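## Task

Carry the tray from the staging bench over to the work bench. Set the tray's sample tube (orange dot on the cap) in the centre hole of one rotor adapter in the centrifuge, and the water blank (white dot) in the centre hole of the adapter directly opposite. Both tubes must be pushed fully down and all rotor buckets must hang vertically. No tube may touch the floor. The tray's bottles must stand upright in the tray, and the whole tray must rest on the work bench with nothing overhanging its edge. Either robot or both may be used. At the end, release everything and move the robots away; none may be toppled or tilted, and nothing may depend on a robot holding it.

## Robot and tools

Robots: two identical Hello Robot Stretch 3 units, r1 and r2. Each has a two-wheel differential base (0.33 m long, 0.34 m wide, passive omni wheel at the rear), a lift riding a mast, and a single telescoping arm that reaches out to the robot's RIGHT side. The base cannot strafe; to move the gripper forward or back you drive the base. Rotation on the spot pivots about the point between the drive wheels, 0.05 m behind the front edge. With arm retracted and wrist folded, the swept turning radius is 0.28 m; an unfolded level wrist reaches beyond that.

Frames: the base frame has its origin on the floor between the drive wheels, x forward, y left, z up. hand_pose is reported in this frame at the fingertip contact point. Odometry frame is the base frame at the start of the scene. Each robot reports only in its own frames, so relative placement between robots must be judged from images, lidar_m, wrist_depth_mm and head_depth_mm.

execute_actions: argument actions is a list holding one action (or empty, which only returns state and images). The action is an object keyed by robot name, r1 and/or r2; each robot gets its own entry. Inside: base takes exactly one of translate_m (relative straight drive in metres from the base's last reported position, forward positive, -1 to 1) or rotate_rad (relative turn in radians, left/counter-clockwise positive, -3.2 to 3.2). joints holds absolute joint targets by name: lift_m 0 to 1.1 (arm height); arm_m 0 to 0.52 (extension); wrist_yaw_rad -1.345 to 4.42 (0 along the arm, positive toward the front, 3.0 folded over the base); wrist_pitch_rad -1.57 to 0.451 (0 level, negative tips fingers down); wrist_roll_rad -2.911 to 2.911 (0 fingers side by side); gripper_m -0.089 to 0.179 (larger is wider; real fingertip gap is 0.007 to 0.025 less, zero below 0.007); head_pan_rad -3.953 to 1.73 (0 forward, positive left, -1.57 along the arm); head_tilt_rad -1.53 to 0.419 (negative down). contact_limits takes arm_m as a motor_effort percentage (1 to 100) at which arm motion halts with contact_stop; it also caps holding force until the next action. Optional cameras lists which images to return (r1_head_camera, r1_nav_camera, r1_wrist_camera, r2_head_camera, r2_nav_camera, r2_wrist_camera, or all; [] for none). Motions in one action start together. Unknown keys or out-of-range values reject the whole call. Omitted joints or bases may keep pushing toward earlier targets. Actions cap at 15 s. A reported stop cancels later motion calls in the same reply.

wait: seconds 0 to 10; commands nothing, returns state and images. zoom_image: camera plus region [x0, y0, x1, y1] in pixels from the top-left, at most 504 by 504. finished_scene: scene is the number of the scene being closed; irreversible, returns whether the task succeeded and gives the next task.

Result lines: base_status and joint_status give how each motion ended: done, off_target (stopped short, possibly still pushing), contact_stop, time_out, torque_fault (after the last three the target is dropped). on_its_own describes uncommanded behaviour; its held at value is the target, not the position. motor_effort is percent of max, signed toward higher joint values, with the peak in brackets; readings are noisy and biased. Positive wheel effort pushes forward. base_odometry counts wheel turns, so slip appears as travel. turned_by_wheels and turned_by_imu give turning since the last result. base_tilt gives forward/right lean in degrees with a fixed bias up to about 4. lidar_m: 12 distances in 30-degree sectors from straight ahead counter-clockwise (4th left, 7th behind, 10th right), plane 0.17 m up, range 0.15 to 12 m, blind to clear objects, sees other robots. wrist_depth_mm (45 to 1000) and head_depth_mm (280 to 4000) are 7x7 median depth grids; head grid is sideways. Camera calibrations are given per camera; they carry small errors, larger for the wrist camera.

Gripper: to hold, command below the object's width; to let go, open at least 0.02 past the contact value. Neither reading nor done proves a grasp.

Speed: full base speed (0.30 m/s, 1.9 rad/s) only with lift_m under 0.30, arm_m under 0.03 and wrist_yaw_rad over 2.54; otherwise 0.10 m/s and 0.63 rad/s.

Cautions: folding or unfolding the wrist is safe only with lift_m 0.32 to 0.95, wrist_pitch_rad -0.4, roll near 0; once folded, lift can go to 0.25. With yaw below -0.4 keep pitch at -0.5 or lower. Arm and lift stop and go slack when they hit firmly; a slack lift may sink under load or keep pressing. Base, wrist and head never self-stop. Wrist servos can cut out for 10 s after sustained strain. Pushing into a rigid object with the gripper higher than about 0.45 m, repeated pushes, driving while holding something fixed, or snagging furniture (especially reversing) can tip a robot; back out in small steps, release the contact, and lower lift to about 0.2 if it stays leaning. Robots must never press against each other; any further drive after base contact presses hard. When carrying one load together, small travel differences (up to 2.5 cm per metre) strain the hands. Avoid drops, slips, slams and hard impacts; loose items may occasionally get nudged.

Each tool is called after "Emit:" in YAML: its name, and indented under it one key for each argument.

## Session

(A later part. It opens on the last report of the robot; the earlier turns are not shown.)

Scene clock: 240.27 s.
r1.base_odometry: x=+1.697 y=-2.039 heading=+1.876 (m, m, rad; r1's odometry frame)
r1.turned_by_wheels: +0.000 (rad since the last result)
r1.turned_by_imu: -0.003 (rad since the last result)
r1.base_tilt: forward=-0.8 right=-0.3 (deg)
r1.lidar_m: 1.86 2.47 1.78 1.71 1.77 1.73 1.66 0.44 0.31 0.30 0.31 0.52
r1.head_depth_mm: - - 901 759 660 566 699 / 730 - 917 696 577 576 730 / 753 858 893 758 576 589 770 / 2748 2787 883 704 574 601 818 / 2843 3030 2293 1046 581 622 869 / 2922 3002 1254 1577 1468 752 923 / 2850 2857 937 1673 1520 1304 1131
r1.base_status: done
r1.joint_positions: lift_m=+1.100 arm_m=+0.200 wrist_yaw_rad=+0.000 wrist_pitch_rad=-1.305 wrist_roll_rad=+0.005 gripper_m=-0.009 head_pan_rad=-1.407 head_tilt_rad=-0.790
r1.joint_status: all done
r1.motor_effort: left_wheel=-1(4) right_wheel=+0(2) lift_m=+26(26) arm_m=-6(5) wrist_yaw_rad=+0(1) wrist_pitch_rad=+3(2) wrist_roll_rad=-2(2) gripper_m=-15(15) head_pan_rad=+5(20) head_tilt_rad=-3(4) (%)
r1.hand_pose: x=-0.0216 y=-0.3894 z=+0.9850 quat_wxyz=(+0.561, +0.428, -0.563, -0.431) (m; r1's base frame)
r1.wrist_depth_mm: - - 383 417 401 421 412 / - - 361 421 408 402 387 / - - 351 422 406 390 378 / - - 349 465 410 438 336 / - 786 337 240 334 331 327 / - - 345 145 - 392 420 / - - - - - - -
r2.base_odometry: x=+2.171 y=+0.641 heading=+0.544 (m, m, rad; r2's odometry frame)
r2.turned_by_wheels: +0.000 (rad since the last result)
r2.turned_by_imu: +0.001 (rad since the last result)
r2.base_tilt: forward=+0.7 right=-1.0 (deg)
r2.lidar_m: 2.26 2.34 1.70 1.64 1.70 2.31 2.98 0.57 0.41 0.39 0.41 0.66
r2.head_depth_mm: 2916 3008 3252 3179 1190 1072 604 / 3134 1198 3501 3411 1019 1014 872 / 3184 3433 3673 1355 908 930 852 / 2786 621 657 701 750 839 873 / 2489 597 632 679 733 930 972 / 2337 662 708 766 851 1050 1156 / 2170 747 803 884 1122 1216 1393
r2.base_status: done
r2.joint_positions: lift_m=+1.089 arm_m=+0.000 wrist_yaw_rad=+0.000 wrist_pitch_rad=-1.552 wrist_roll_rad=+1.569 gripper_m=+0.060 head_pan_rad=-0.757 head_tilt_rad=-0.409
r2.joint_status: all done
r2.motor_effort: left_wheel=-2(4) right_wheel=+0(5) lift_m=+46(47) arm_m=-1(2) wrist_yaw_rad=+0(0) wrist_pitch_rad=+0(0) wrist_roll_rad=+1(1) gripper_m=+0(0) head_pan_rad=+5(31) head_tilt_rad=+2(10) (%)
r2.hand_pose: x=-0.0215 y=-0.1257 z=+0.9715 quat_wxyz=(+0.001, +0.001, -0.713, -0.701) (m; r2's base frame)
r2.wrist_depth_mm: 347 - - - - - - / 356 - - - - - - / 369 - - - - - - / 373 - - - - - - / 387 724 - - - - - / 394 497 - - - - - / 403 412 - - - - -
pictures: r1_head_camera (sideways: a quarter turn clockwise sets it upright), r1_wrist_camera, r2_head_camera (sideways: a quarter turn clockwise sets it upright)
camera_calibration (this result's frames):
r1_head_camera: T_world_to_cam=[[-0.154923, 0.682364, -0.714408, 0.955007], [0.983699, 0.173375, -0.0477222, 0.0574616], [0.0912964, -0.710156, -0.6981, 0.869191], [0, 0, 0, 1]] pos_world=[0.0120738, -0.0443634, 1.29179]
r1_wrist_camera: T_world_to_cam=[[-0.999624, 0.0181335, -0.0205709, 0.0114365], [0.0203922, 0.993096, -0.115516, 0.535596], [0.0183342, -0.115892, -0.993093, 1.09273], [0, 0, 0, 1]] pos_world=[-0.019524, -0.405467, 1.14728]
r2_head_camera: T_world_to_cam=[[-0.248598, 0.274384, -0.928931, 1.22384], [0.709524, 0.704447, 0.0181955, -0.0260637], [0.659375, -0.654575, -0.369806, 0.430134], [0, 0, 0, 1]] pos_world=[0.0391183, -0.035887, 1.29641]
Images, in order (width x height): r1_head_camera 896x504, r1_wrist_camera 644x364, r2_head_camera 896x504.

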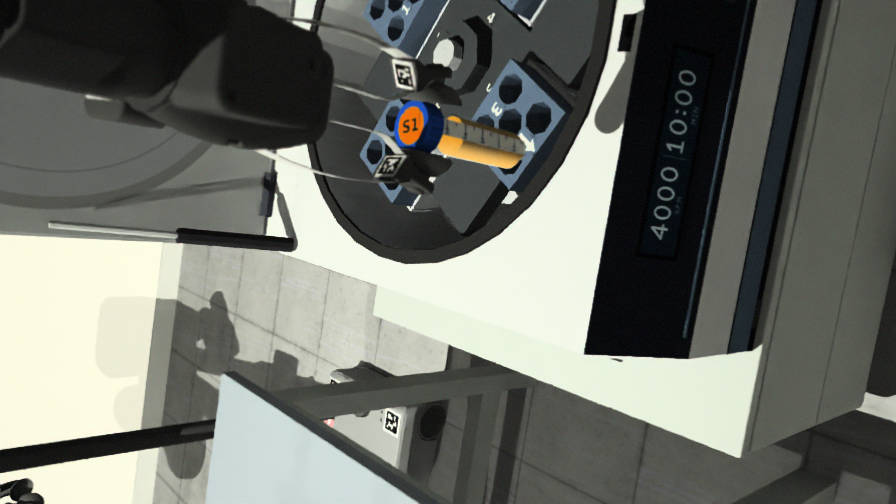

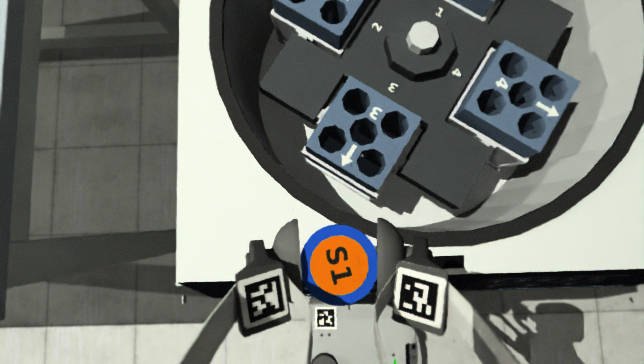

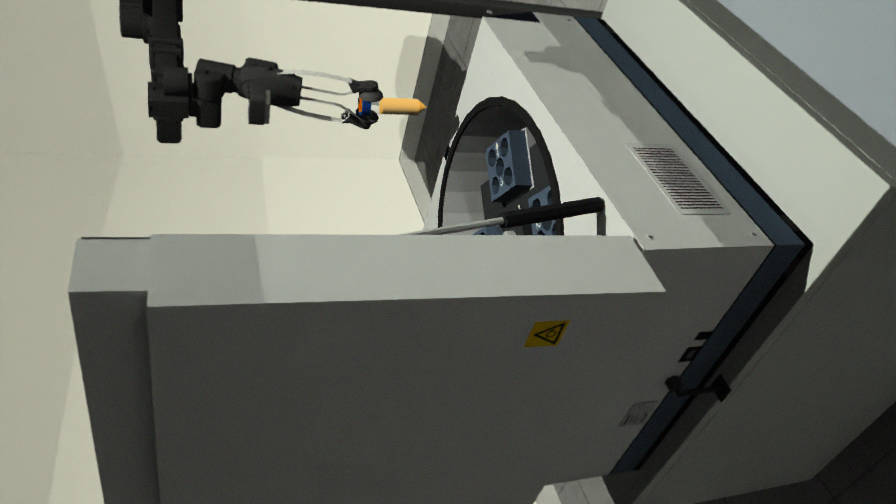

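Emit:
execute_actions:
  actions:
    - {"r1":{"joints":{"arm_m":0.497}}}
  cameras: []

Emit:
execute_actions:
  actions:
    - {"r1":{"joints":{"lift_m":1.02}}}
  cameras: ["r1_wrist_camera","r1_head_camera","r2_head_camera"]

Scene clock: 245.10 s.
r1.base_odometry: x=+1.697 y=-2.039 heading=+1.876 (m, m, rad; r1's odometry frame)
r1.turned_by_wheels: +0.000 (rad since the last result)
r1.turned_by_imu: +0.000 (rad since the last result)
r1.base_tilt: forward=-0.8 right=-0.2 (deg)
r1.lidar_m: 1.86 2.46 1.78 1.71 1.76 1.73 1.66 0.43 0.31 0.30 0.31 0.52
r1.head_depth_mm: 736 826 903 770 658 565 693 / 742 813 901 768 577 576 727 / 752 856 890 782 576 590 769 / 2705 2785 882 704 574 601 815 / 2813 3059 2290 1046 581 622 867 / 2903 3026 1260 1573 1454 750 924 / 2809 2821 936 1679 1522 1310 1130
r1.base_status: not commanded
r1.joint_positions: lift_m=+1.100 arm_m=+0.497 wrist_yaw_rad=+0.000 wrist_pitch_rad=-1.305 wrist_roll_rad=+0.005 gripper_m=-0.009 head_pan_rad=-1.407 head_tilt_rad=-0.790
r1.joint_status: all done
r1.motor_effort: left_wheel=+0(1) right_wheel=+1(1) lift_m=+27(26) arm_m=+5(5) wrist_yaw_rad=+0(1) wrist_pitch_rad=+3(2) wrist_roll_rad=-2(2) gripper_m=-14(14) head_pan_rad=+5(5) head_tilt_rad=-3(3) (%)
r1.hand_pose: x=-0.0216 y=-0.6856 z=+0.9850 quat_wxyz=(+0.560, +0.428, -0.563, -0.431) (m; r1's base frame)
r1.wrist_depth_mm: 529 309 330 335 345 346 334 / 592 665 357 349 349 353 345 / - - 347 367 452 399 339 / - - 345 471 404 379 371 / - - 344 259 392 391 388 / - - 332 146 370 384 386 / - - 381 384 378 362 381
r2.base_odometry: x=+2.171 y=+0.641 heading=+0.544 (m, m, rad; r2's odometry frame)
r2.turned_by_wheels: +0.000 (rad since the last result)
r2.turned_by_imu: +0.000 (rad since the last result)
r2.base_tilt: forward=+0.8 right=-0.9 (deg)
r2.lidar_m: 2.25 2.33 1.70 1.64 1.70 2.31 2.98 0.57 0.41 0.39 0.41 0.66
r2.head_depth_mm: 2930 3067 3217 3211 1195 1070 605 / 3141 3277 3555 3447 1019 1017 869 / 3196 1045 3574 1336 910 928 847 / 2743 621 656 701 752 842 876 / 2519 596 633 681 736 935 970 / 2321 663 709 767 852 1051 1154 / 2160 746 803 881 1124 1218 1390
r2.base_status: not commanded
r2.joint_positions: lift_m=+1.089 arm_m=+0.000 wrist_yaw_rad=+0.000 wrist_pitch_rad=-1.552 wrist_roll_rad=+1.569 gripper_m=+0.060 head_pan_rad=-0.757 head_tilt_rad=-0.409
r2.joint_status: not commanded
r2.motor_effort: left_wheel=-2(2) right_wheel=+0(0) lift_m=+47(47) arm_m=-2(1) wrist_yaw_rad=+0(0) wrist_pitch_rad=+0(0) wrist_roll_rad=+1(1) gripper_m=+1(0) head_pan_rad=+5(5) head_tilt_rad=+2(3) (%)
r2.hand_pose: x=-0.0215 y=-0.1257 z=+0.9715 quat_wxyz=(+0.001, +0.001, -0.713, -0.701) (m; r2's base frame)
r2.wrist_depth_mm: 347 - - - - - - / 355 - - - - - - / 366 - - - - - - / 375 - - - - - - / 381 731 - - - - - / 397 492 - - - - - / 409 412 - - - - -
pictures: none
No camera images: the call's "cameras" was empty. Leave "cameras" out to get every camera's image.

Scene clock: 246.67 s.
r1.base_odometry: x=+1.697 y=-2.039 heading=+1.876 (m, m, rad; r1's odometry frame)
r1.turned_by_wheels: +0.000 (rad since the last result)
r1.turned_by_imu: +0.000 (rad since the last result)
r1.base_tilt: forward=-0.8 right=-0.2 (deg)
r1.lidar_m: 1.86 2.46 1.78 1.71 1.77 1.73 1.66 0.43 0.31 0.30 0.31 0.52
r1.head_depth_mm: - 828 903 771 659 566 693 / 732 882 897 766 578 576 729 / 752 857 887 781 576 588 770 / 2713 2774 884 703 574 600 817 / 2837 3022 2282 1048 582 622 865 / 2879 2979 1261 1569 1451 753 926 / 2817 2826 936 1682 1530 1311 1134
r1.base_status: not commanded
r1.joint_positions: lift_m=+1.020 arm_m=+0.497 wrist_yaw_rad=+0.000 wrist_pitch_rad=-1.305 wrist_roll_rad=+0.005 gripper_m=-0.009 head_pan_rad=-1.407 head_tilt_rad=-0.790
r1.joint_status: all done
r1.motor_effort: left_wheel=-1(1) right_wheel=+1(1) lift_m=+21(23) arm_m=+4(4) wrist_yaw_rad=+0(0) wrist_pitch_rad=+3(2) wrist_roll_rad=-2(2) gripper_m=-14(14) head_pan_rad=+5(4) head_tilt_rad=-4(3) (%)
r1.hand_pose: x=-0.0216 y=-0.6856 z=+0.9053 quat_wxyz=(+0.560, +0.428, -0.563, -0.431) (m; r1's base frame)
r1.wrist_depth_mm: 500 279 277 276 274 270 267 / - 275 271 269 316 303 264 / - 269 266 369 328 332 314 / - 265 267 380 323 301 311 / - 261 301 220 315 304 310 / - 258 288 145 310 311 307 / - 252 305 304 305 303 306
r2.base_odometry: x=+2.171 y=+0.641 heading=+0.544 (m, m, rad; r2's odometry frame)
r2.turned_by_wheels: +0.000 (rad since the last result)
r2.turned_by_imu: +0.000 (rad since the last result)
r2.base_tilt: forward=+0.7 right=-0.9 (deg)
r2.lidar_m: 2.26 2.34 1.70 1.64 1.69 2.30 2.97 0.56 0.41 0.39 0.41 0.66
r2.head_depth_mm: 2905 3029 3239 3201 1191 1078 606 / 3130 3244 3473 3427 1014 1010 867 / 3158 3286 981 1329 911 933 849 / 2795 624 657 700 751 838 873 / 2501 596 635 680 736 933 970 / 2348 664 707 768 852 1050 1160 / 2169 748 806 881 1114 1219 1395
r2.base_status: not commanded
r2.joint_positions: lift_m=+1.089 arm_m=+0.000 wrist_yaw_rad=+0.000 wrist_pitch_rad=-1.552 wrist_roll_rad=+1.569 gripper_m=+0.060 head_pan_rad=-0.757 head_tilt_rad=-0.409
r2.joint_status: not commanded
r2.motor_effort: left_wheel=-2(2) right_wheel=+1(0) lift_m=+46(47) arm_m=-1(1) wrist_yaw_rad=+1(0) wrist_pitch_rad=+0(0) wrist_roll_rad=+1(1) gripper_m=+1(1) head_pan_rad=+5(5) head_tilt_rad=+2(2) (%)
r2.hand_pose: x=-0.0215 y=-0.1257 z=+0.9715 quat_wxyz=(+0.001, +0.001, -0.713, -0.701) (m; r2's base frame)
r2.wrist_depth_mm: 348 - - - - - - / 356 - - - - - - / 366 - - - - - - / 375 - - - - - - / 384 730 - - - - - / 395 493 - - - - - / 411 411 - - - - -
pictures: r1_head_camera (sideways: a quarter turn clockwise sets it upright), r1_wrist_camera, r2_head_camera (sideways: a quarter turn clockwise sets it upright)
camera_calibration (this result's frames):
r1_head_camera: T_world_to_cam=[[-0.155026, 0.682373, -0.714376, 0.954967], [0.983674, 0.173518, -0.0477217, 0.0574611], [0.0913929, -0.710111, -0.698133, 0.869233], [0, 0, 0, 1]] pos_world=[0.0120801, -0.0443621, 1.29179]
r1_wrist_camera: T_world_to_cam=[[-0.999619, 0.0184009, -0.0205718, 0.0153406], [0.0206589, 0.993085, -0.115565, 0.820604], [0.018303, -0.115946, -0.993087, 0.979187], [0, 0, 0, 1]] pos_world=[-0.0195402, -0.701678, 1.06757]
r2_head_camera: T_world_to_cam=[[-0.248598, 0.274384, -0.928931, 1.22384], [0.709524, 0.704447, 0.0181955, -0.0260637], [0.659375, -0.654575, -0.369806, 0.430134], [0, 0, 0, 1]] pos_world=[0.0391183, -0.035887, 1.29641]
Images, in order (width x height): r1_head_camera 896x504, r1_wrist_camera 644x364, r2_head_camera 896x504.

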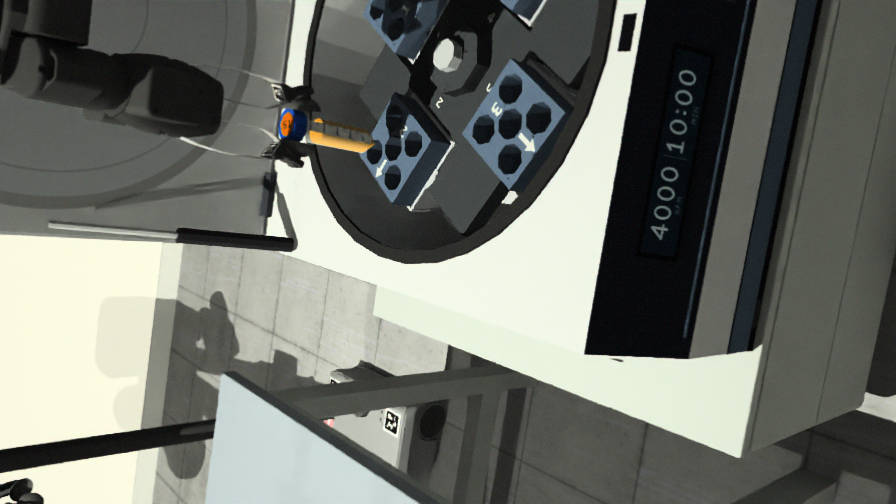

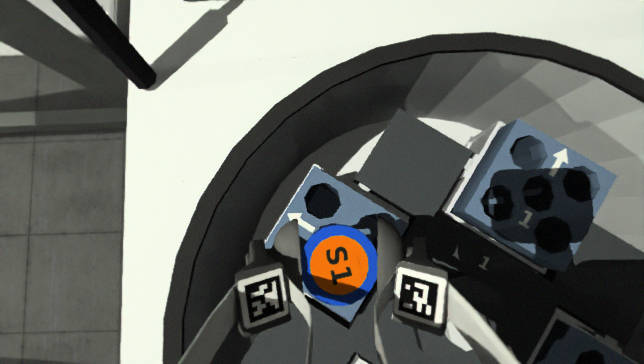

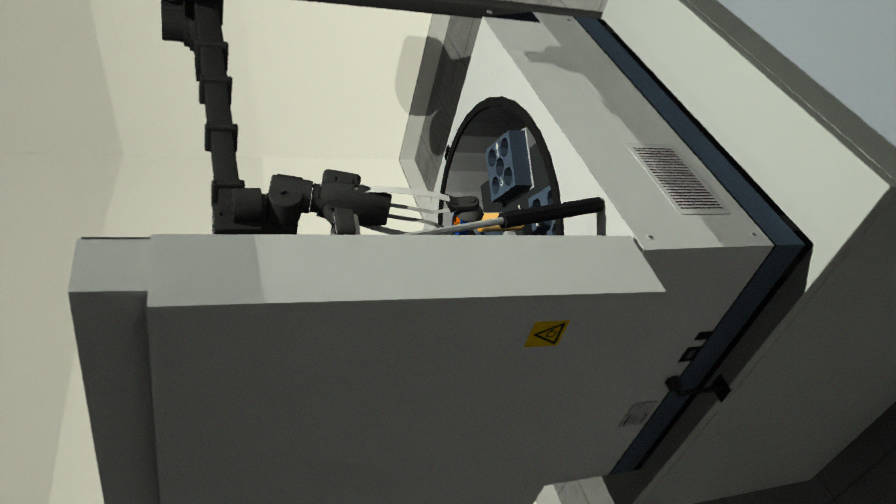

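Emit:
execute_actions:
  actions:
    - {"r1":{"joints":{"lift_m":0.995}}}
  cameras: ["r1_wrist_camera","r1_head_camera"]

Emit:
zoom_image:
  camera: "r1_head_camera"
  region: [250,50,500,230]

Scene clock: 250.20 s.
r1.base_odometry: x=+1.697 y=-2.039 heading=+1.876 (m, m, rad; r1's odometry frame)
r1.turned_by_wheels: +0.000 (rad since the last result)
r1.turned_by_imu: +0.000 (rad since the last result)
r1.base_tilt: forward=-0.8 right=-0.3 (deg)
r1.lidar_m: 1.86 2.46 1.78 1.71 1.77 1.73 1.66 0.44 0.31 0.30 0.31 0.52
r1.head_depth_mm: - 829 904 771 661 566 693 / 733 - 911 766 576 576 729 / 751 854 891 780 576 589 768 / 2721 2788 883 703 573 601 816 / 2822 3004 2300 1048 581 623 868 / 2891 2966 1259 1581 1467 752 925 / 2827 2842 936 1670 1530 1320 1135
r1.base_status: not commanded
r1.joint_positions: lift_m=+0.995 arm_m=+0.497 wrist_yaw_rad=+0.000 wrist_pitch_rad=-1.305 wrist_roll_rad=+0.005 gripper_m=-0.009 head_pan_rad=-1.407 head_tilt_rad=-0.790
r1.joint_status: all done
r1.motor_effort: left_wheel=-1(0) right_wheel=+1(1) lift_m=+21(21) arm_m=+5(4) wrist_yaw_rad=+0(0) wrist_pitch_rad=+2(2) wrist_roll_rad=-2(2) gripper_m=-14(15) head_pan_rad=+5(5) head_tilt_rad=-4(4) (%)
r1.hand_pose: x=-0.0216 y=-0.6856 z=+0.8803 quat_wxyz=(+0.560, +0.428, -0.563, -0.431) (m; r1's base frame)
r1.wrist_depth_mm: 498 252 250 246 247 245 242 / - 247 244 244 316 306 261 / - 243 242 365 302 302 297 / - 239 255 360 298 282 270 / - 235 298 206 292 287 284 / - 232 292 145 284 287 284 / - 228 287 284 282 272 281
r2.base_odometry: x=+2.171 y=+0.641 heading=+0.544 (m, m, rad; r2's odometry frame)
r2.turned_by_wheels: +0.000 (rad since the last result)
r2.turned_by_imu: +0.000 (rad since the last result)
r2.base_tilt: forward=+0.6 right=-0.9 (deg)
r2.lidar_m: 2.26 2.34 1.70 1.63 1.70 2.31 2.97 0.56 0.41 0.39 0.41 0.66
r2.head_depth_mm: 2939 3009 3228 3191 1191 1079 604 / 3145 3261 3455 3388 1015 1015 872 / 3165 3290 991 1317 911 930 852 / 2757 621 657 701 751 840 873 / 2489 597 634 680 733 935 973 / 2344 662 709 768 851 1054 1153 / 2199 747 801 880 1121 1209 1388
r2.base_status: not commanded
r2.joint_positions: lift_m=+1.089 arm_m=+0.000 wrist_yaw_rad=+0.000 wrist_pitch_rad=-1.552 wrist_roll_rad=+1.569 gripper_m=+0.060 head_pan_rad=-0.757 head_tilt_rad=-0.409
r2.joint_status: not commanded
r2.motor_effort: left_wheel=-1(2) right_wheel=+0(0) lift_m=+47(47) arm_m=-1(1) wrist_yaw_rad=+0(0) wrist_pitch_rad=+0(0) wrist_roll_rad=+1(1) gripper_m=+0(1) head_pan_rad=+5(5) head_tilt_rad=+2(3) (%)
r2.hand_pose: x=-0.0215 y=-0.1257 z=+0.9715 quat_wxyz=(+0.001, +0.001, -0.713, -0.701) (m; r2's base frame)
r2.wrist_depth_mm: 348 - - - - - - / 356 - - - - - - / 364 - - - - - - / 374 - - - - - - / 384 724 - - - - - / 397 495 - - - - - / 410 415 - - - - -
pictures: r1_head_camera (sideways: a quarter turn clockwise sets it upright), r1_wrist_camera
camera_calibration (this result's frames):
r1_head_camera: T_world_to_cam=[[-0.155026, 0.682373, -0.714376, 0.954967], [0.983674, 0.173518, -0.0477217, 0.0574611], [0.0913929, -0.710111, -0.698133, 0.869233], [0, 0, 0, 1]] pos_world=[0.0120801, -0.0443621, 1.29179]
r1_wrist_camera: T_world_to_cam=[[-0.999619, 0.018401, -0.0205718, 0.0148263], [0.020659, 0.993085, -0.115565, 0.817715], [0.018303, -0.115946, -0.993087, 0.954361], [0, 0, 0, 1]] pos_world=[-0.0195402, -0.701679, 1.04257]
Images, in order (width x height): r1_head_camera 896x504, r1_wrist_camera 644x364.

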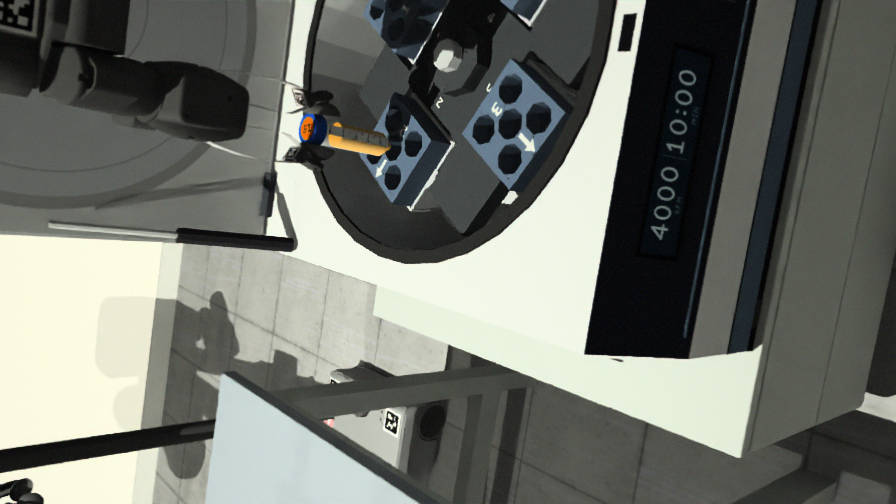

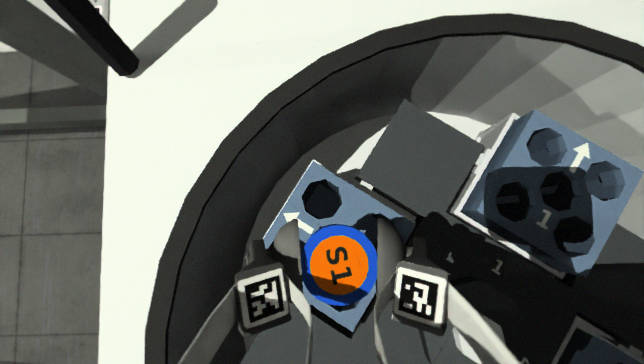

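Region (250, 50, 500, 230) of r1_head_camera's 896x504 image, scaled by 2.016, with more detail than that image has; it fills the top 363 rows of this view, and the rest is white.

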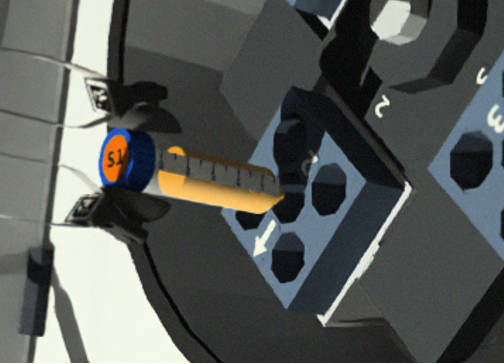

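Emit:
execute_actions:
  actions:
    - {"r1":{"joints":{"lift_m":0.965}}}
  cameras: ["r1_wrist_camera","r1_head_camera"]

Emit:
zoom_image:
  camera: "r1_head_camera"
  region: [250,50,500,230]

Scene clock: 252.97 s.
r1.base_odometry: x=+1.697 y=-2.039 heading=+1.876 (m, m, rad; r1's odometry frame)
r1.turned_by_wheels: +0.000 (rad since the last result)
r1.turned_by_imu: +0.000 (rad since the last result)
r1.base_tilt: forward=-0.7 right=-0.3 (deg)
r1.lidar_m: 1.86 2.46 1.78 1.71 1.76 1.73 1.66 0.43 0.31 0.30 0.31 0.52
r1.head_depth_mm: - 842 906 771 659 566 692 / 732 - 898 768 577 576 730 / 753 857 892 781 577 589 770 / 2714 2788 882 702 573 601 817 / 2842 3009 2307 1045 581 622 869 / 2882 2997 1261 1578 1459 752 924 / 2839 2819 938 1678 1520 1309 1134
r1.base_status: not commanded
r1.joint_positions: lift_m=+0.965 arm_m=+0.497 wrist_yaw_rad=+0.000 wrist_pitch_rad=-1.305 wrist_roll_rad=+0.005 gripper_m=-0.009 head_pan_rad=-1.407 head_tilt_rad=-0.790
r1.joint_status: all done
r1.motor_effort: left_wheel=-1(2) right_wheel=+1(0) lift_m=+21(23) arm_m=+4(5) wrist_yaw_rad=+0(1) wrist_pitch_rad=+3(3) wrist_roll_rad=-2(2) gripper_m=-14(15) head_pan_rad=+5(5) head_tilt_rad=-4(3) (%)
r1.hand_pose: x=-0.0216 y=-0.6856 z=+0.8503 quat_wxyz=(+0.560, +0.428, -0.563, -0.431) (m; r1's base frame)
r1.wrist_depth_mm: 479 219 217 217 218 233 217 / - 216 214 237 298 305 259 / - 212 212 363 270 267 249 / - 209 258 271 267 263 238 / - 206 289 193 259 260 235 / - 204 285 145 258 257 254 / - 199 261 253 254 233 254
r2.base_odometry: x=+2.171 y=+0.641 heading=+0.544 (m, m, rad; r2's odometry frame)
r2.turned_by_wheels: +0.000 (rad since the last result)
r2.turned_by_imu: +0.000 (rad since the last result)
r2.base_tilt: forward=+0.7 right=-0.8 (deg)
r2.lidar_m: 2.26 2.34 1.70 1.64 1.70 2.31 2.98 0.56 0.41 0.39 0.41 0.66
r2.head_depth_mm: 2963 2928 3248 3189 1192 1077 605 / 3158 3271 3570 3408 1014 1014 871 / 3185 3378 1061 1316 914 932 849 / 2738 622 657 700 752 839 876 / 2503 597 632 681 734 933 976 / 2328 663 709 768 852 1051 1159 / 2178 748 802 876 1119 1216 1396
r2.base_status: not commanded
r2.joint_positions: lift_m=+1.089 arm_m=+0.000 wrist_yaw_rad=+0.000 wrist_pitch_rad=-1.552 wrist_roll_rad=+1.569 gripper_m=+0.060 head_pan_rad=-0.757 head_tilt_rad=-0.409
r2.joint_status: not commanded
r2.motor_effort: left_wheel=-2(2) right_wheel=+0(0) lift_m=+46(47) arm_m=-1(1) wrist_yaw_rad=+0(1) wrist_pitch_rad=+0(0) wrist_roll_rad=+1(1) gripper_m=+0(0) head_pan_rad=+5(5) head_tilt_rad=+3(3) (%)
r2.hand_pose: x=-0.0215 y=-0.1257 z=+0.9715 quat_wxyz=(+0.001, +0.001, -0.713, -0.701) (m; r2's base frame)
r2.wrist_depth_mm: 349 - - - - - - / 357 - - - - - - / 366 - - - - - - / 376 - - - - - - / 387 734 - - - - - / 399 493 - - - - - / 406 410 - - - - -
pictures: r1_head_camera (sideways: a quarter turn clockwise sets it upright), r1_wrist_camera
camera_calibration (this result's frames):
r1_head_camera: T_world_to_cam=[[-0.155026, 0.682373, -0.714376, 0.954966], [0.983674, 0.173518, -0.0477217, 0.0574611], [0.091393, -0.710111, -0.698133, 0.869233], [0, 0, 0, 1]] pos_world=[0.0120801, -0.0443621, 1.29179]
r1_wrist_camera: T_world_to_cam=[[-0.999619, 0.0184005, -0.0205718, 0.0142089], [0.0206585, 0.993085, -0.115565, 0.814248], [0.0183031, -0.115946, -0.993087, 0.924568], [0, 0, 0, 1]] pos_world=[-0.0195401, -0.701679, 1.01257]
Images, in order (width x height): r1_head_camera 896x504, r1_wrist_camera 644x364.

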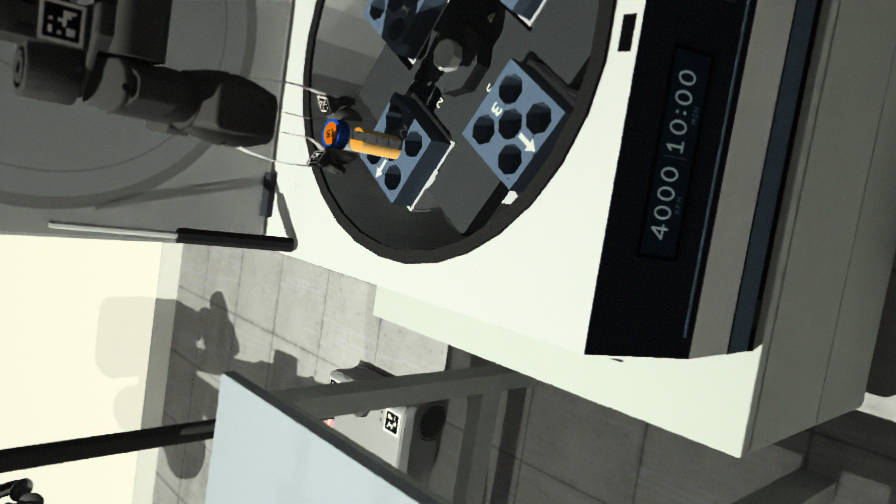

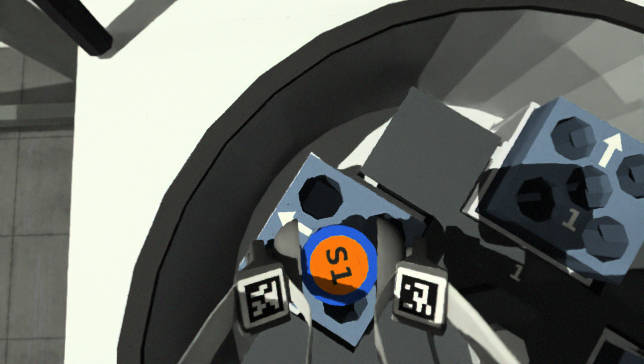

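Region (250, 50, 500, 230) of r1_head_camera's 896x504 image, scaled by 2.016, with more detail than that image has; it fills the top 363 rows of this view, and the rest is white.

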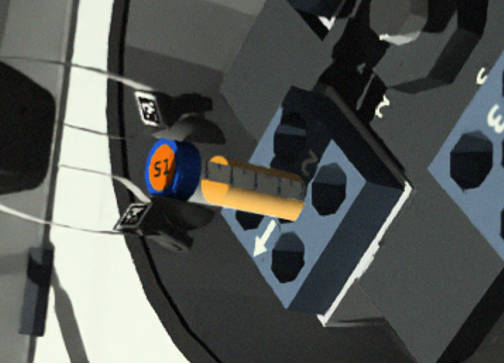

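In. Lower more.

Emit:
execute_actions:
  actions:
    - {"r1":{"joints":{"lift_m":0.92}}}
  cameras: ["r1_wrist_camera","r1_head_camera"]

Scene clock: 254.87 s.
r1.base_odometry: x=+1.697 y=-2.039 heading=+1.876 (m, m, rad; r1's odometry frame)
r1.turned_by_wheels: +0.000 (rad since the last result)
r1.turned_by_imu: +0.000 (rad since the last result)
r1.base_tilt: forward=-0.7 right=-0.3 (deg)
r1.lidar_m: 1.86 2.46 1.78 1.71 1.77 1.73 1.66 0.44 0.31 0.30 0.31 0.52
r1.head_depth_mm: 706 864 902 770 660 565 693 / 730 831 903 765 577 576 728 / 753 860 887 780 576 588 769 / 2743 2799 883 703 574 601 817 / 2836 3018 2290 1048 581 622 867 / 2898 3007 1289 1581 1462 751 924 / 2834 2844 935 1679 1526 1315 1132
r1.base_status: not commanded
r1.joint_positions: lift_m=+0.920 arm_m=+0.497 wrist_yaw_rad=+0.000 wrist_pitch_rad=-1.305 wrist_roll_rad=+0.005 gripper_m=-0.009 head_pan_rad=-1.407 head_tilt_rad=-0.790
r1.joint_status: all done
r1.motor_effort: left_wheel=-1(1) right_wheel=+0(1) lift_m=+22(21) arm_m=+5(5) wrist_yaw_rad=+0(0) wrist_pitch_rad=+3(3) wrist_roll_rad=-2(2) gripper_m=-14(14) head_pan_rad=+5(5) head_tilt_rad=-4(4) (%)
r1.hand_pose: x=-0.0216 y=-0.6856 z=+0.8053 quat_wxyz=(+0.560, +0.428, -0.563, -0.431) (m; r1's base frame)
r1.wrist_depth_mm: 172 171 170 175 216 233 215 / 169 169 169 235 268 292 236 / 166 165 199 335 225 225 202 / 164 163 253 198 221 220 197 / 161 163 260 171 205 217 190 / 159 180 270 145 190 213 212 / 155 188 262 199 209 193 208
r2.base_odometry: x=+2.171 y=+0.641 heading=+0.544 (m, m, rad; r2's odometry frame)
r2.turned_by_wheels: +0.000 (rad since the last result)
r2.turned_by_imu: +0.000 (rad since the last result)
r2.base_tilt: forward=+0.8 right=-0.8 (deg)
r2.lidar_m: 2.26 2.34 1.70 1.64 1.70 2.31 2.98 0.56 0.41 0.39 0.41 0.66
r2.head_depth_mm: 2948 3023 3268 3203 1194 1079 606 / 3123 3333 3493 3439 1014 1013 866 / 3194 3339 3360 1296 912 930 848 / 2740 622 658 701 751 841 875 / 2520 597 633 677 738 932 973 / 2354 662 708 765 849 1053 1153 / 2173 747 804 882 1123 1215 1393
r2.base_status: not commanded
r2.joint_positions: lift_m=+1.089 arm_m=+0.000 wrist_yaw_rad=+0.000 wrist_pitch_rad=-1.552 wrist_roll_rad=+1.569 gripper_m=+0.060 head_pan_rad=-0.757 head_tilt_rad=-0.409
r2.joint_status: not commanded
r2.motor_effort: left_wheel=-2(2) right_wheel=+0(0) lift_m=+47(47) arm_m=-1(1) wrist_yaw_rad=-1(0) wrist_pitch_rad=+0(0) wrist_roll_rad=+1(1) gripper_m=+0(1) head_pan_rad=+5(5) head_tilt_rad=+3(2) (%)
r2.hand_pose: x=-0.0215 y=-0.1257 z=+0.9715 quat_wxyz=(+0.001, +0.001, -0.713, -0.701) (m; r2's base frame)
r2.wrist_depth_mm: 347 - - - - - - / 357 - - - - - - / 368 - - - - - - / 374 - - - - - - / 383 723 - - - - - / 394 497 - - - - - / 407 414 - - - - -
pictures: r1_head_camera (sideways: a quarter turn clockwise sets it upright), r1_wrist_camera
camera_calibration (this result's frames):
r1_head_camera: T_world_to_cam=[[-0.155026, 0.682373, -0.714376, 0.954967], [0.983674, 0.173518, -0.0477217, 0.0574611], [0.0913929, -0.710111, -0.698133, 0.869233], [0, 0, 0, 1]] pos_world=[0.0120801, -0.0443621, 1.29179]
r1_wrist_camera: T_world_to_cam=[[-0.999619, 0.0183994, -0.020572, 0.0132827], [0.0206574, 0.993085, -0.115565, 0.809049], [0.0183034, -0.115946, -0.993087, 0.879882], [0, 0, 0, 1]] pos_world=[-0.0195401, -0.701679, 0.967571]
Images, in order (width x height): r1_head_camera 896x504, r1_wrist_camera 644x364.

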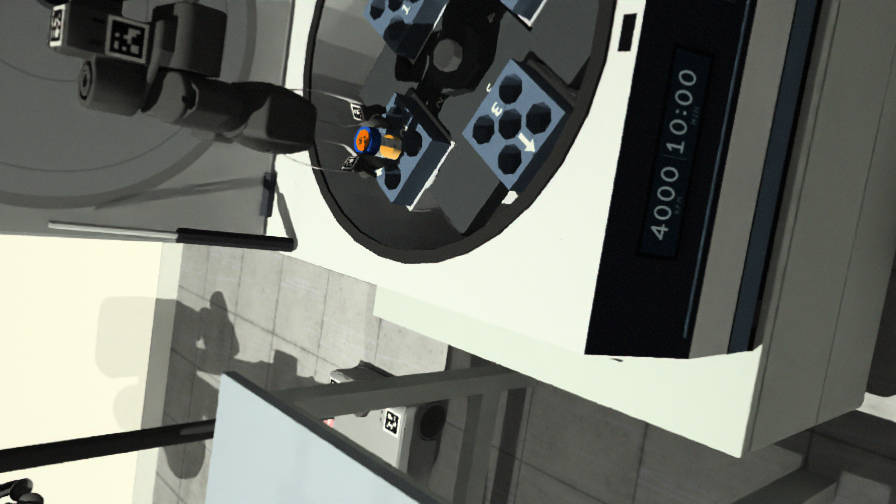

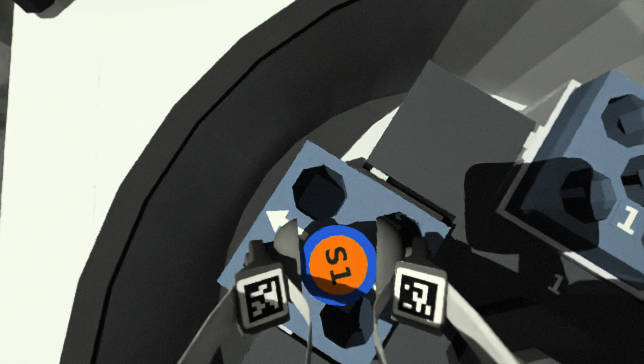

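Emit:
execute_actions:
  actions:
    - {"r1":{"joints":{"lift_m":0.905}}}
  cameras: []

Emit:
execute_actions:
  actions:
    - {"r1":{"joints":{"gripper_m":0.06}}}
  cameras: ["r1_wrist_camera"]

Emit:
execute_actions:
  actions:
    - {"r1":{"joints":{"lift_m":0.96}}}
  cameras: ["r1_wrist_camera","r1_head_camera"]

Scene clock: 257.17 s.
r1.base_odometry: x=+1.697 y=-2.039 heading=+1.876 (m, m, rad; r1's odometry frame)
r1.turned_by_wheels: +0.000 (rad since the last result)
r1.turned_by_imu: +0.000 (rad since the last result)
r1.base_tilt: forward=-0.7 right=-0.3 (deg)
r1.lidar_m: 1.86 2.47 1.79 1.71 1.76 1.73 1.66 0.43 0.31 0.30 0.31 0.52
r1.head_depth_mm: 713 872 902 773 661 565 699 / 734 - 912 769 578 576 731 / 753 859 889 781 577 588 771 / 2731 2787 883 703 572 601 818 / 2838 3015 2279 1046 581 622 869 / 2905 2977 1264 1574 1463 753 926 / 2808 2846 938 1675 1522 1306 1133
r1.base_status: not commanded
r1.joint_positions: lift_m=+0.907 arm_m=+0.497 wrist_yaw_rad=+0.000 wrist_pitch_rad=-1.293 wrist_roll_rad=+0.005 gripper_m=-0.009 head_pan_rad=-1.407 head_tilt_rad=-0.790
r1.joint_status: lift_m contact_stop (moved -0.013 of -0.015)
r1.on_its_own: lift_m is slack since a contact_stop, until your next command for it
r1.motor_effort: left_wheel=-1(2) right_wheel=+1(1) lift_m=+23(26) arm_m=+4(5) wrist_yaw_rad=+0(0) wrist_pitch_rad=-4(5) wrist_roll_rad=-2(2) gripper_m=-15(15) head_pan_rad=+5(5) head_tilt_rad=-4(4) (%)
r1.hand_pose: x=-0.0216 y=-0.6885 z=+0.7926 quat_wxyz=(+0.563, +0.425, -0.565, -0.428) (m; r1's base frame)
r1.wrist_depth_mm: 160 162 160 169 211 225 210 / 158 158 157 229 265 279 239 / 156 154 192 319 214 215 201 / 153 152 247 190 211 209 183 / 149 161 246 165 182 205 181 / 144 181 256 145 177 203 200 / 141 188 261 188 200 179 195
r2.base_odometry: x=+2.171 y=+0.641 heading=+0.544 (m, m, rad; r2's odometry frame)
r2.turned_by_wheels: +0.000 (rad since the last result)
r2.turned_by_imu: +0.000 (rad since the last result)
r2.base_tilt: forward=+0.6 right=-1.0 (deg)
r2.lidar_m: 2.26 2.33 1.70 1.64 1.70 2.31 2.97 0.56 0.41 0.39 0.41 0.66
r2.head_depth_mm: 2902 3037 3229 3239 1185 1077 605 / 3138 3305 3478 3384 1018 1011 869 / 3153 3347 3369 1289 908 934 848 / 2761 622 657 701 750 840 876 / 2487 596 633 679 733 936 975 / 2361 661 708 768 852 1055 1159 / 2180 747 801 882 1116 1218 1387
r2.base_status: not commanded
r2.joint_positions: lift_m=+1.089 arm_m=+0.000 wrist_yaw_rad=+0.000 wrist_pitch_rad=-1.552 wrist_roll_rad=+1.569 gripper_m=+0.060 head_pan_rad=-0.757 head_tilt_rad=-0.409
r2.joint_status: not commanded
r2.motor_effort: left_wheel=-2(2) right_wheel=+0(0) lift_m=+47(47) arm_m=-1(1) wrist_yaw_rad=+0(0) wrist_pitch_rad=+0(0) wrist_roll_rad=+1(1) gripper_m=+0(0) head_pan_rad=+5(4) head_tilt_rad=+3(2) (%)
r2.hand_pose: x=-0.0215 y=-0.1257 z=+0.9715 quat_wxyz=(+0.001, +0.001, -0.713, -0.701) (m; r2's base frame)
r2.wrist_depth_mm: 348 - - - - - - / 356 - - - - - - / 364 - - - - - - / 372 - - - - - - / 385 724 - - - - - / 397 493 - - - - - / 406 411 - - - - -
pictures: none
No camera images: the call's "cameras" was empty. Leave "cameras" out to get every camera's image.

not run: a stop came earlier in this reply.

not run: a stop came earlier in this reply.

Emit:
execute_actions:
  actions:
    - {"r1":{"joints":{"gripper_m":0.06,"lift_m":0.912}}}
  cameras: ["r1_wrist_camera"]

Emit:
execute_actions:
  actions:
    - {"r1":{"joints":{"lift_m":0.97}}}
  cameras: ["r1_wrist_camera","r1_head_camera"]

Emit:
zoom_image:
  camera: "r1_head_camera"
  region: [300,50,550,230]

Scene clock: 260.60 s.
r1.base_odometry: x=+1.697 y=-2.039 heading=+1.876 (m, m, rad; r1's odometry frame)
r1.turned_by_wheels: +0.000 (rad since the last result)
r1.turned_by_imu: +0.000 (rad since the last result)
r1.base_tilt: forward=-0.7 right=-0.3 (deg)
r1.lidar_m: 1.86 2.46 1.78 1.71 1.76 1.73 1.66 0.43 0.31 0.30 0.31 0.52
r1.head_depth_mm: 707 853 904 769 659 565 699 / 732 - 906 771 578 576 729 / 752 856 888 780 577 588 770 / 2731 2801 883 702 573 601 816 / 2862 3046 2302 1047 581 622 868 / 2897 3025 1262 1576 1463 750 924 / 2834 2836 936 1673 1520 1310 1133
r1.base_status: not commanded
r1.joint_positions: lift_m=+0.912 arm_m=+0.497 wrist_yaw_rad=+0.000 wrist_pitch_rad=-1.299 wrist_roll_rad=+0.005 gripper_m=+0.060 head_pan_rad=-1.407 head_tilt_rad=-0.790
r1.joint_status: all done
r1.motor_effort: left_wheel=-1(1) right_wheel=+1(2) lift_m=+27(25) arm_m=+5(4) wrist_yaw_rad=+0(0) wrist_pitch_rad=+0(3) wrist_roll_rad=-2(2) gripper_m=+0(81) head_pan_rad=+4(5) head_tilt_rad=-4(4) (%)
r1.hand_pose: x=-0.0216 y=-0.6872 z=+0.7973 quat_wxyz=(+0.562, +0.426, -0.564, -0.429) (m; r1's base frame)
r1.wrist_depth_mm: 165 164 163 172 213 227 212 / 162 161 161 233 265 284 240 / 158 158 193 323 219 216 204 / 156 157 251 190 215 212 185 / 153 162 265 184 187 210 183 / 151 181 260 168 181 205 204 / 144 179 288 193 203 184 200
r2.base_odometry: x=+2.171 y=+0.641 heading=+0.544 (m, m, rad; r2's odometry frame)
r2.turned_by_wheels: +0.000 (rad since the last result)
r2.turned_by_imu: +0.000 (rad since the last result)
r2.base_tilt: forward=+0.7 right=-0.7 (deg)
r2.lidar_m: 2.26 2.34 1.70 1.64 1.69 2.31 2.98 0.56 0.41 0.39 0.41 0.66
r2.head_depth_mm: 2917 3085 3271 3173 1195 1072 605 / 3108 3319 3480 3431 1012 1011 868 / 3177 3309 3323 1310 915 933 852 / 2765 622 656 701 748 843 876 / 2501 598 634 680 735 936 973 / 2349 661 706 767 850 1051 1162 / 2182 750 805 884 1120 1213 1391
r2.base_status: not commanded
r2.joint_positions: lift_m=+1.089 arm_m=+0.000 wrist_yaw_rad=+0.000 wrist_pitch_rad=-1.552 wrist_roll_rad=+1.569 gripper_m=+0.060 head_pan_rad=-0.757 head_tilt_rad=-0.409
r2.joint_status: not commanded
r2.motor_effort: left_wheel=-3(2) right_wheel=+0(0) lift_m=+46(47) arm_m=-2(1) wrist_yaw_rad=+0(1) wrist_pitch_rad=+0(0) wrist_roll_rad=+1(1) gripper_m=-1(0) head_pan_rad=+5(5) head_tilt_rad=+3(2) (%)
r2.hand_pose: x=-0.0215 y=-0.1257 z=+0.9715 quat_wxyz=(+0.001, +0.001, -0.713, -0.701) (m; r2's base frame)
r2.wrist_depth_mm: 346 - - - - - - / 355 - - - - - - / 366 - - - - - - / 377 - - - - - - / 387 719 - - - - - / 396 494 - - - - - / 412 413 - - - - -
pictures: r1_wrist_camera
camera_calibration (this result's frames):
r1_wrist_camera: T_world_to_cam=[[-0.999614, 0.0185497, -0.0206852, 0.0133279], [0.0209343, 0.992338, -0.121763, 0.814133], [0.0182681, -0.122149, -0.992344, 0.866894], [0, 0, 0, 1]] pos_world=[-0.0195571, -0.702252, 0.959664]
Images, in order (width x height): r1_wrist_camera 644x364.

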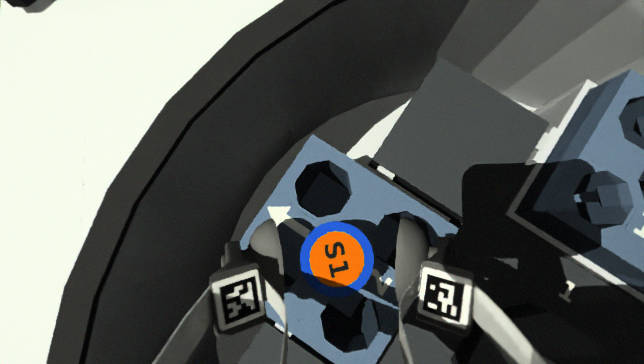

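Scene clock: 261.97 s.
r1.base_odometry: x=+1.697 y=-2.039 heading=+1.876 (m, m, rad; r1's odometry frame)
r1.turned_by_wheels: +0.000 (rad since the last result)
r1.turned_by_imu: +0.000 (rad since the last result)
r1.base_tilt: forward=-0.7 right=-0.3 (deg)
r1.lidar_m: 1.86 2.47 1.78 1.71 1.77 1.73 1.66 0.44 0.31 0.30 0.31 0.52
r1.head_depth_mm: - 841 902 772 660 565 697 / 735 - 904 772 577 576 728 / 753 858 895 780 577 588 771 / 2721 2802 883 703 573 601 817 / 2858 3014 2301 1049 581 621 866 / 2888 2975 1262 1574 1456 752 927 / 2844 2841 936 1687 1529 1313 1136
r1.base_status: not commanded
r1.joint_positions: lift_m=+0.970 arm_m=+0.497 wrist_yaw_rad=+0.000 wrist_pitch_rad=-1.299 wrist_roll_rad=+0.005 gripper_m=+0.060 head_pan_rad=-1.407 head_tilt_rad=-0.790
r1.joint_status: all done
r1.motor_effort: left_wheel=-1(1) right_wheel=+1(1) lift_m=+26(27) arm_m=+5(4) wrist_yaw_rad=+1(0) wrist_pitch_rad=-1(2) wrist_roll_rad=-2(2) gripper_m=+1(0) head_pan_rad=+5(5) head_tilt_rad=-4(3) (%)
r1.hand_pose: x=-0.0216 y=-0.6871 z=+0.8553 quat_wxyz=(+0.562, +0.427, -0.564, -0.429) (m; r1's base frame)
r1.wrist_depth_mm: 490 224 224 224 223 227 218 / - 221 221 232 291 302 259 / - 217 218 358 280 278 265 / - 214 251 329 273 269 249 / - 210 283 242 268 265 239 / - 207 268 240 239 262 259 / 974 204 288 258 258 238 256
r2.base_odometry: x=+2.171 y=+0.641 heading=+0.544 (m, m, rad; r2's odometry frame)
r2.turned_by_wheels: +0.000 (rad since the last result)
r2.turned_by_imu: +0.000 (rad since the last result)
r2.base_tilt: forward=+0.7 right=-0.9 (deg)
r2.lidar_m: 2.26 2.33 1.70 1.64 1.70 2.31 2.98 0.56 0.41 0.39 0.41 0.66
r2.head_depth_mm: 2903 2958 3258 3192 1195 1084 605 / 3134 3242 3504 3420 1010 1010 871 / 3136 3341 1062 1325 910 932 849 / 2757 622 658 703 749 837 877 / 2513 597 633 679 735 934 975 / 2338 663 708 766 847 1050 1155 / 2209 749 806 884 1116 1214 1394
r2.base_status: not commanded
r2.joint_positions: lift_m=+1.089 arm_m=+0.000 wrist_yaw_rad=+0.000 wrist_pitch_rad=-1.552 wrist_roll_rad=+1.569 gripper_m=+0.060 head_pan_rad=-0.757 head_tilt_rad=-0.409
r2.joint_status: not commanded
r2.motor_effort: left_wheel=-2(2) right_wheel=+0(0) lift_m=+47(47) arm_m=-1(1) wrist_yaw_rad=+0(0) wrist_pitch_rad=+0(0) wrist_roll_rad=+1(1) gripper_m=+0(0) head_pan_rad=+5(5) head_tilt_rad=+2(2) (%)
r2.hand_pose: x=-0.0215 y=-0.1257 z=+0.9715 quat_wxyz=(+0.001, +0.001, -0.713, -0.701) (m; r2's base frame)
r2.wrist_depth_mm: 348 - - - - - - / 356 - - - - - - / 368 - - - - - - / 376 - - - - - - / 386 725 - - - - - / 398 493 - - - - - / 404 412 - - - - -
pictures: r1_head_camera (sideways: a quarter turn clockwise sets it upright), r1_wrist_camera
camera_calibration (this result's frames):
r1_head_camera: T_world_to_cam=[[-0.155026, 0.682373, -0.714376, 0.954967], [0.983674, 0.173518, -0.0477217, 0.0574611], [0.091393, -0.710111, -0.698133, 0.869233], [0, 0, 0, 1]] pos_world=[0.0120801, -0.0443621, 1.29179]
r1_wrist_camera: T_world_to_cam=[[-0.999614, 0.0185588, -0.020678, 0.0145258], [0.0209352, 0.992388, -0.121362, 0.820784], [0.0182683, -0.121748, -0.992393, 0.924778], [0, 0, 0, 1]] pos_world=[-0.0195571, -0.702215, 1.01766]
Images, in order (width x height): r1_head_camera 896x504, r1_wrist_camera 644x364.

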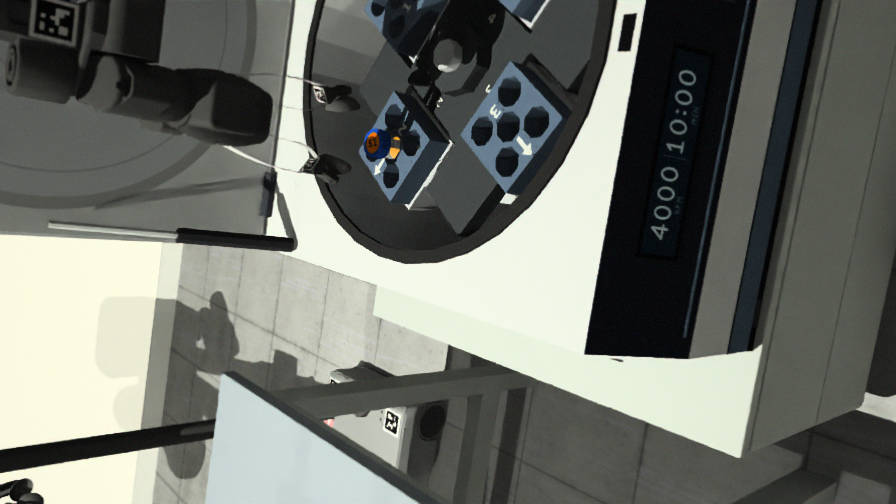

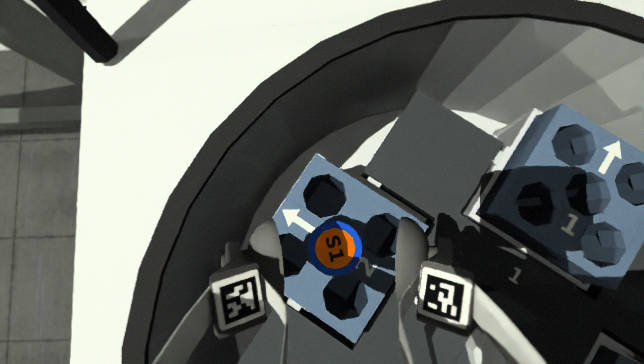

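Region (300, 50, 550, 230) of r1_head_camera's 896x504 image, scaled by 2.016, with more detail than that image has; it fills the top 363 rows of this view, and the rest is white.

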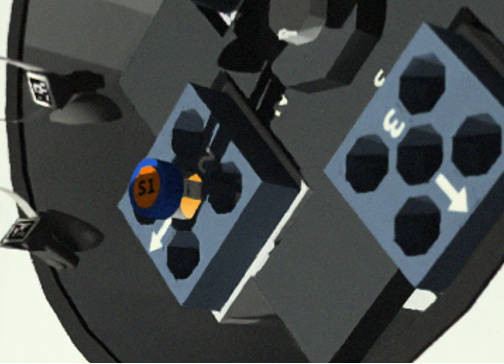

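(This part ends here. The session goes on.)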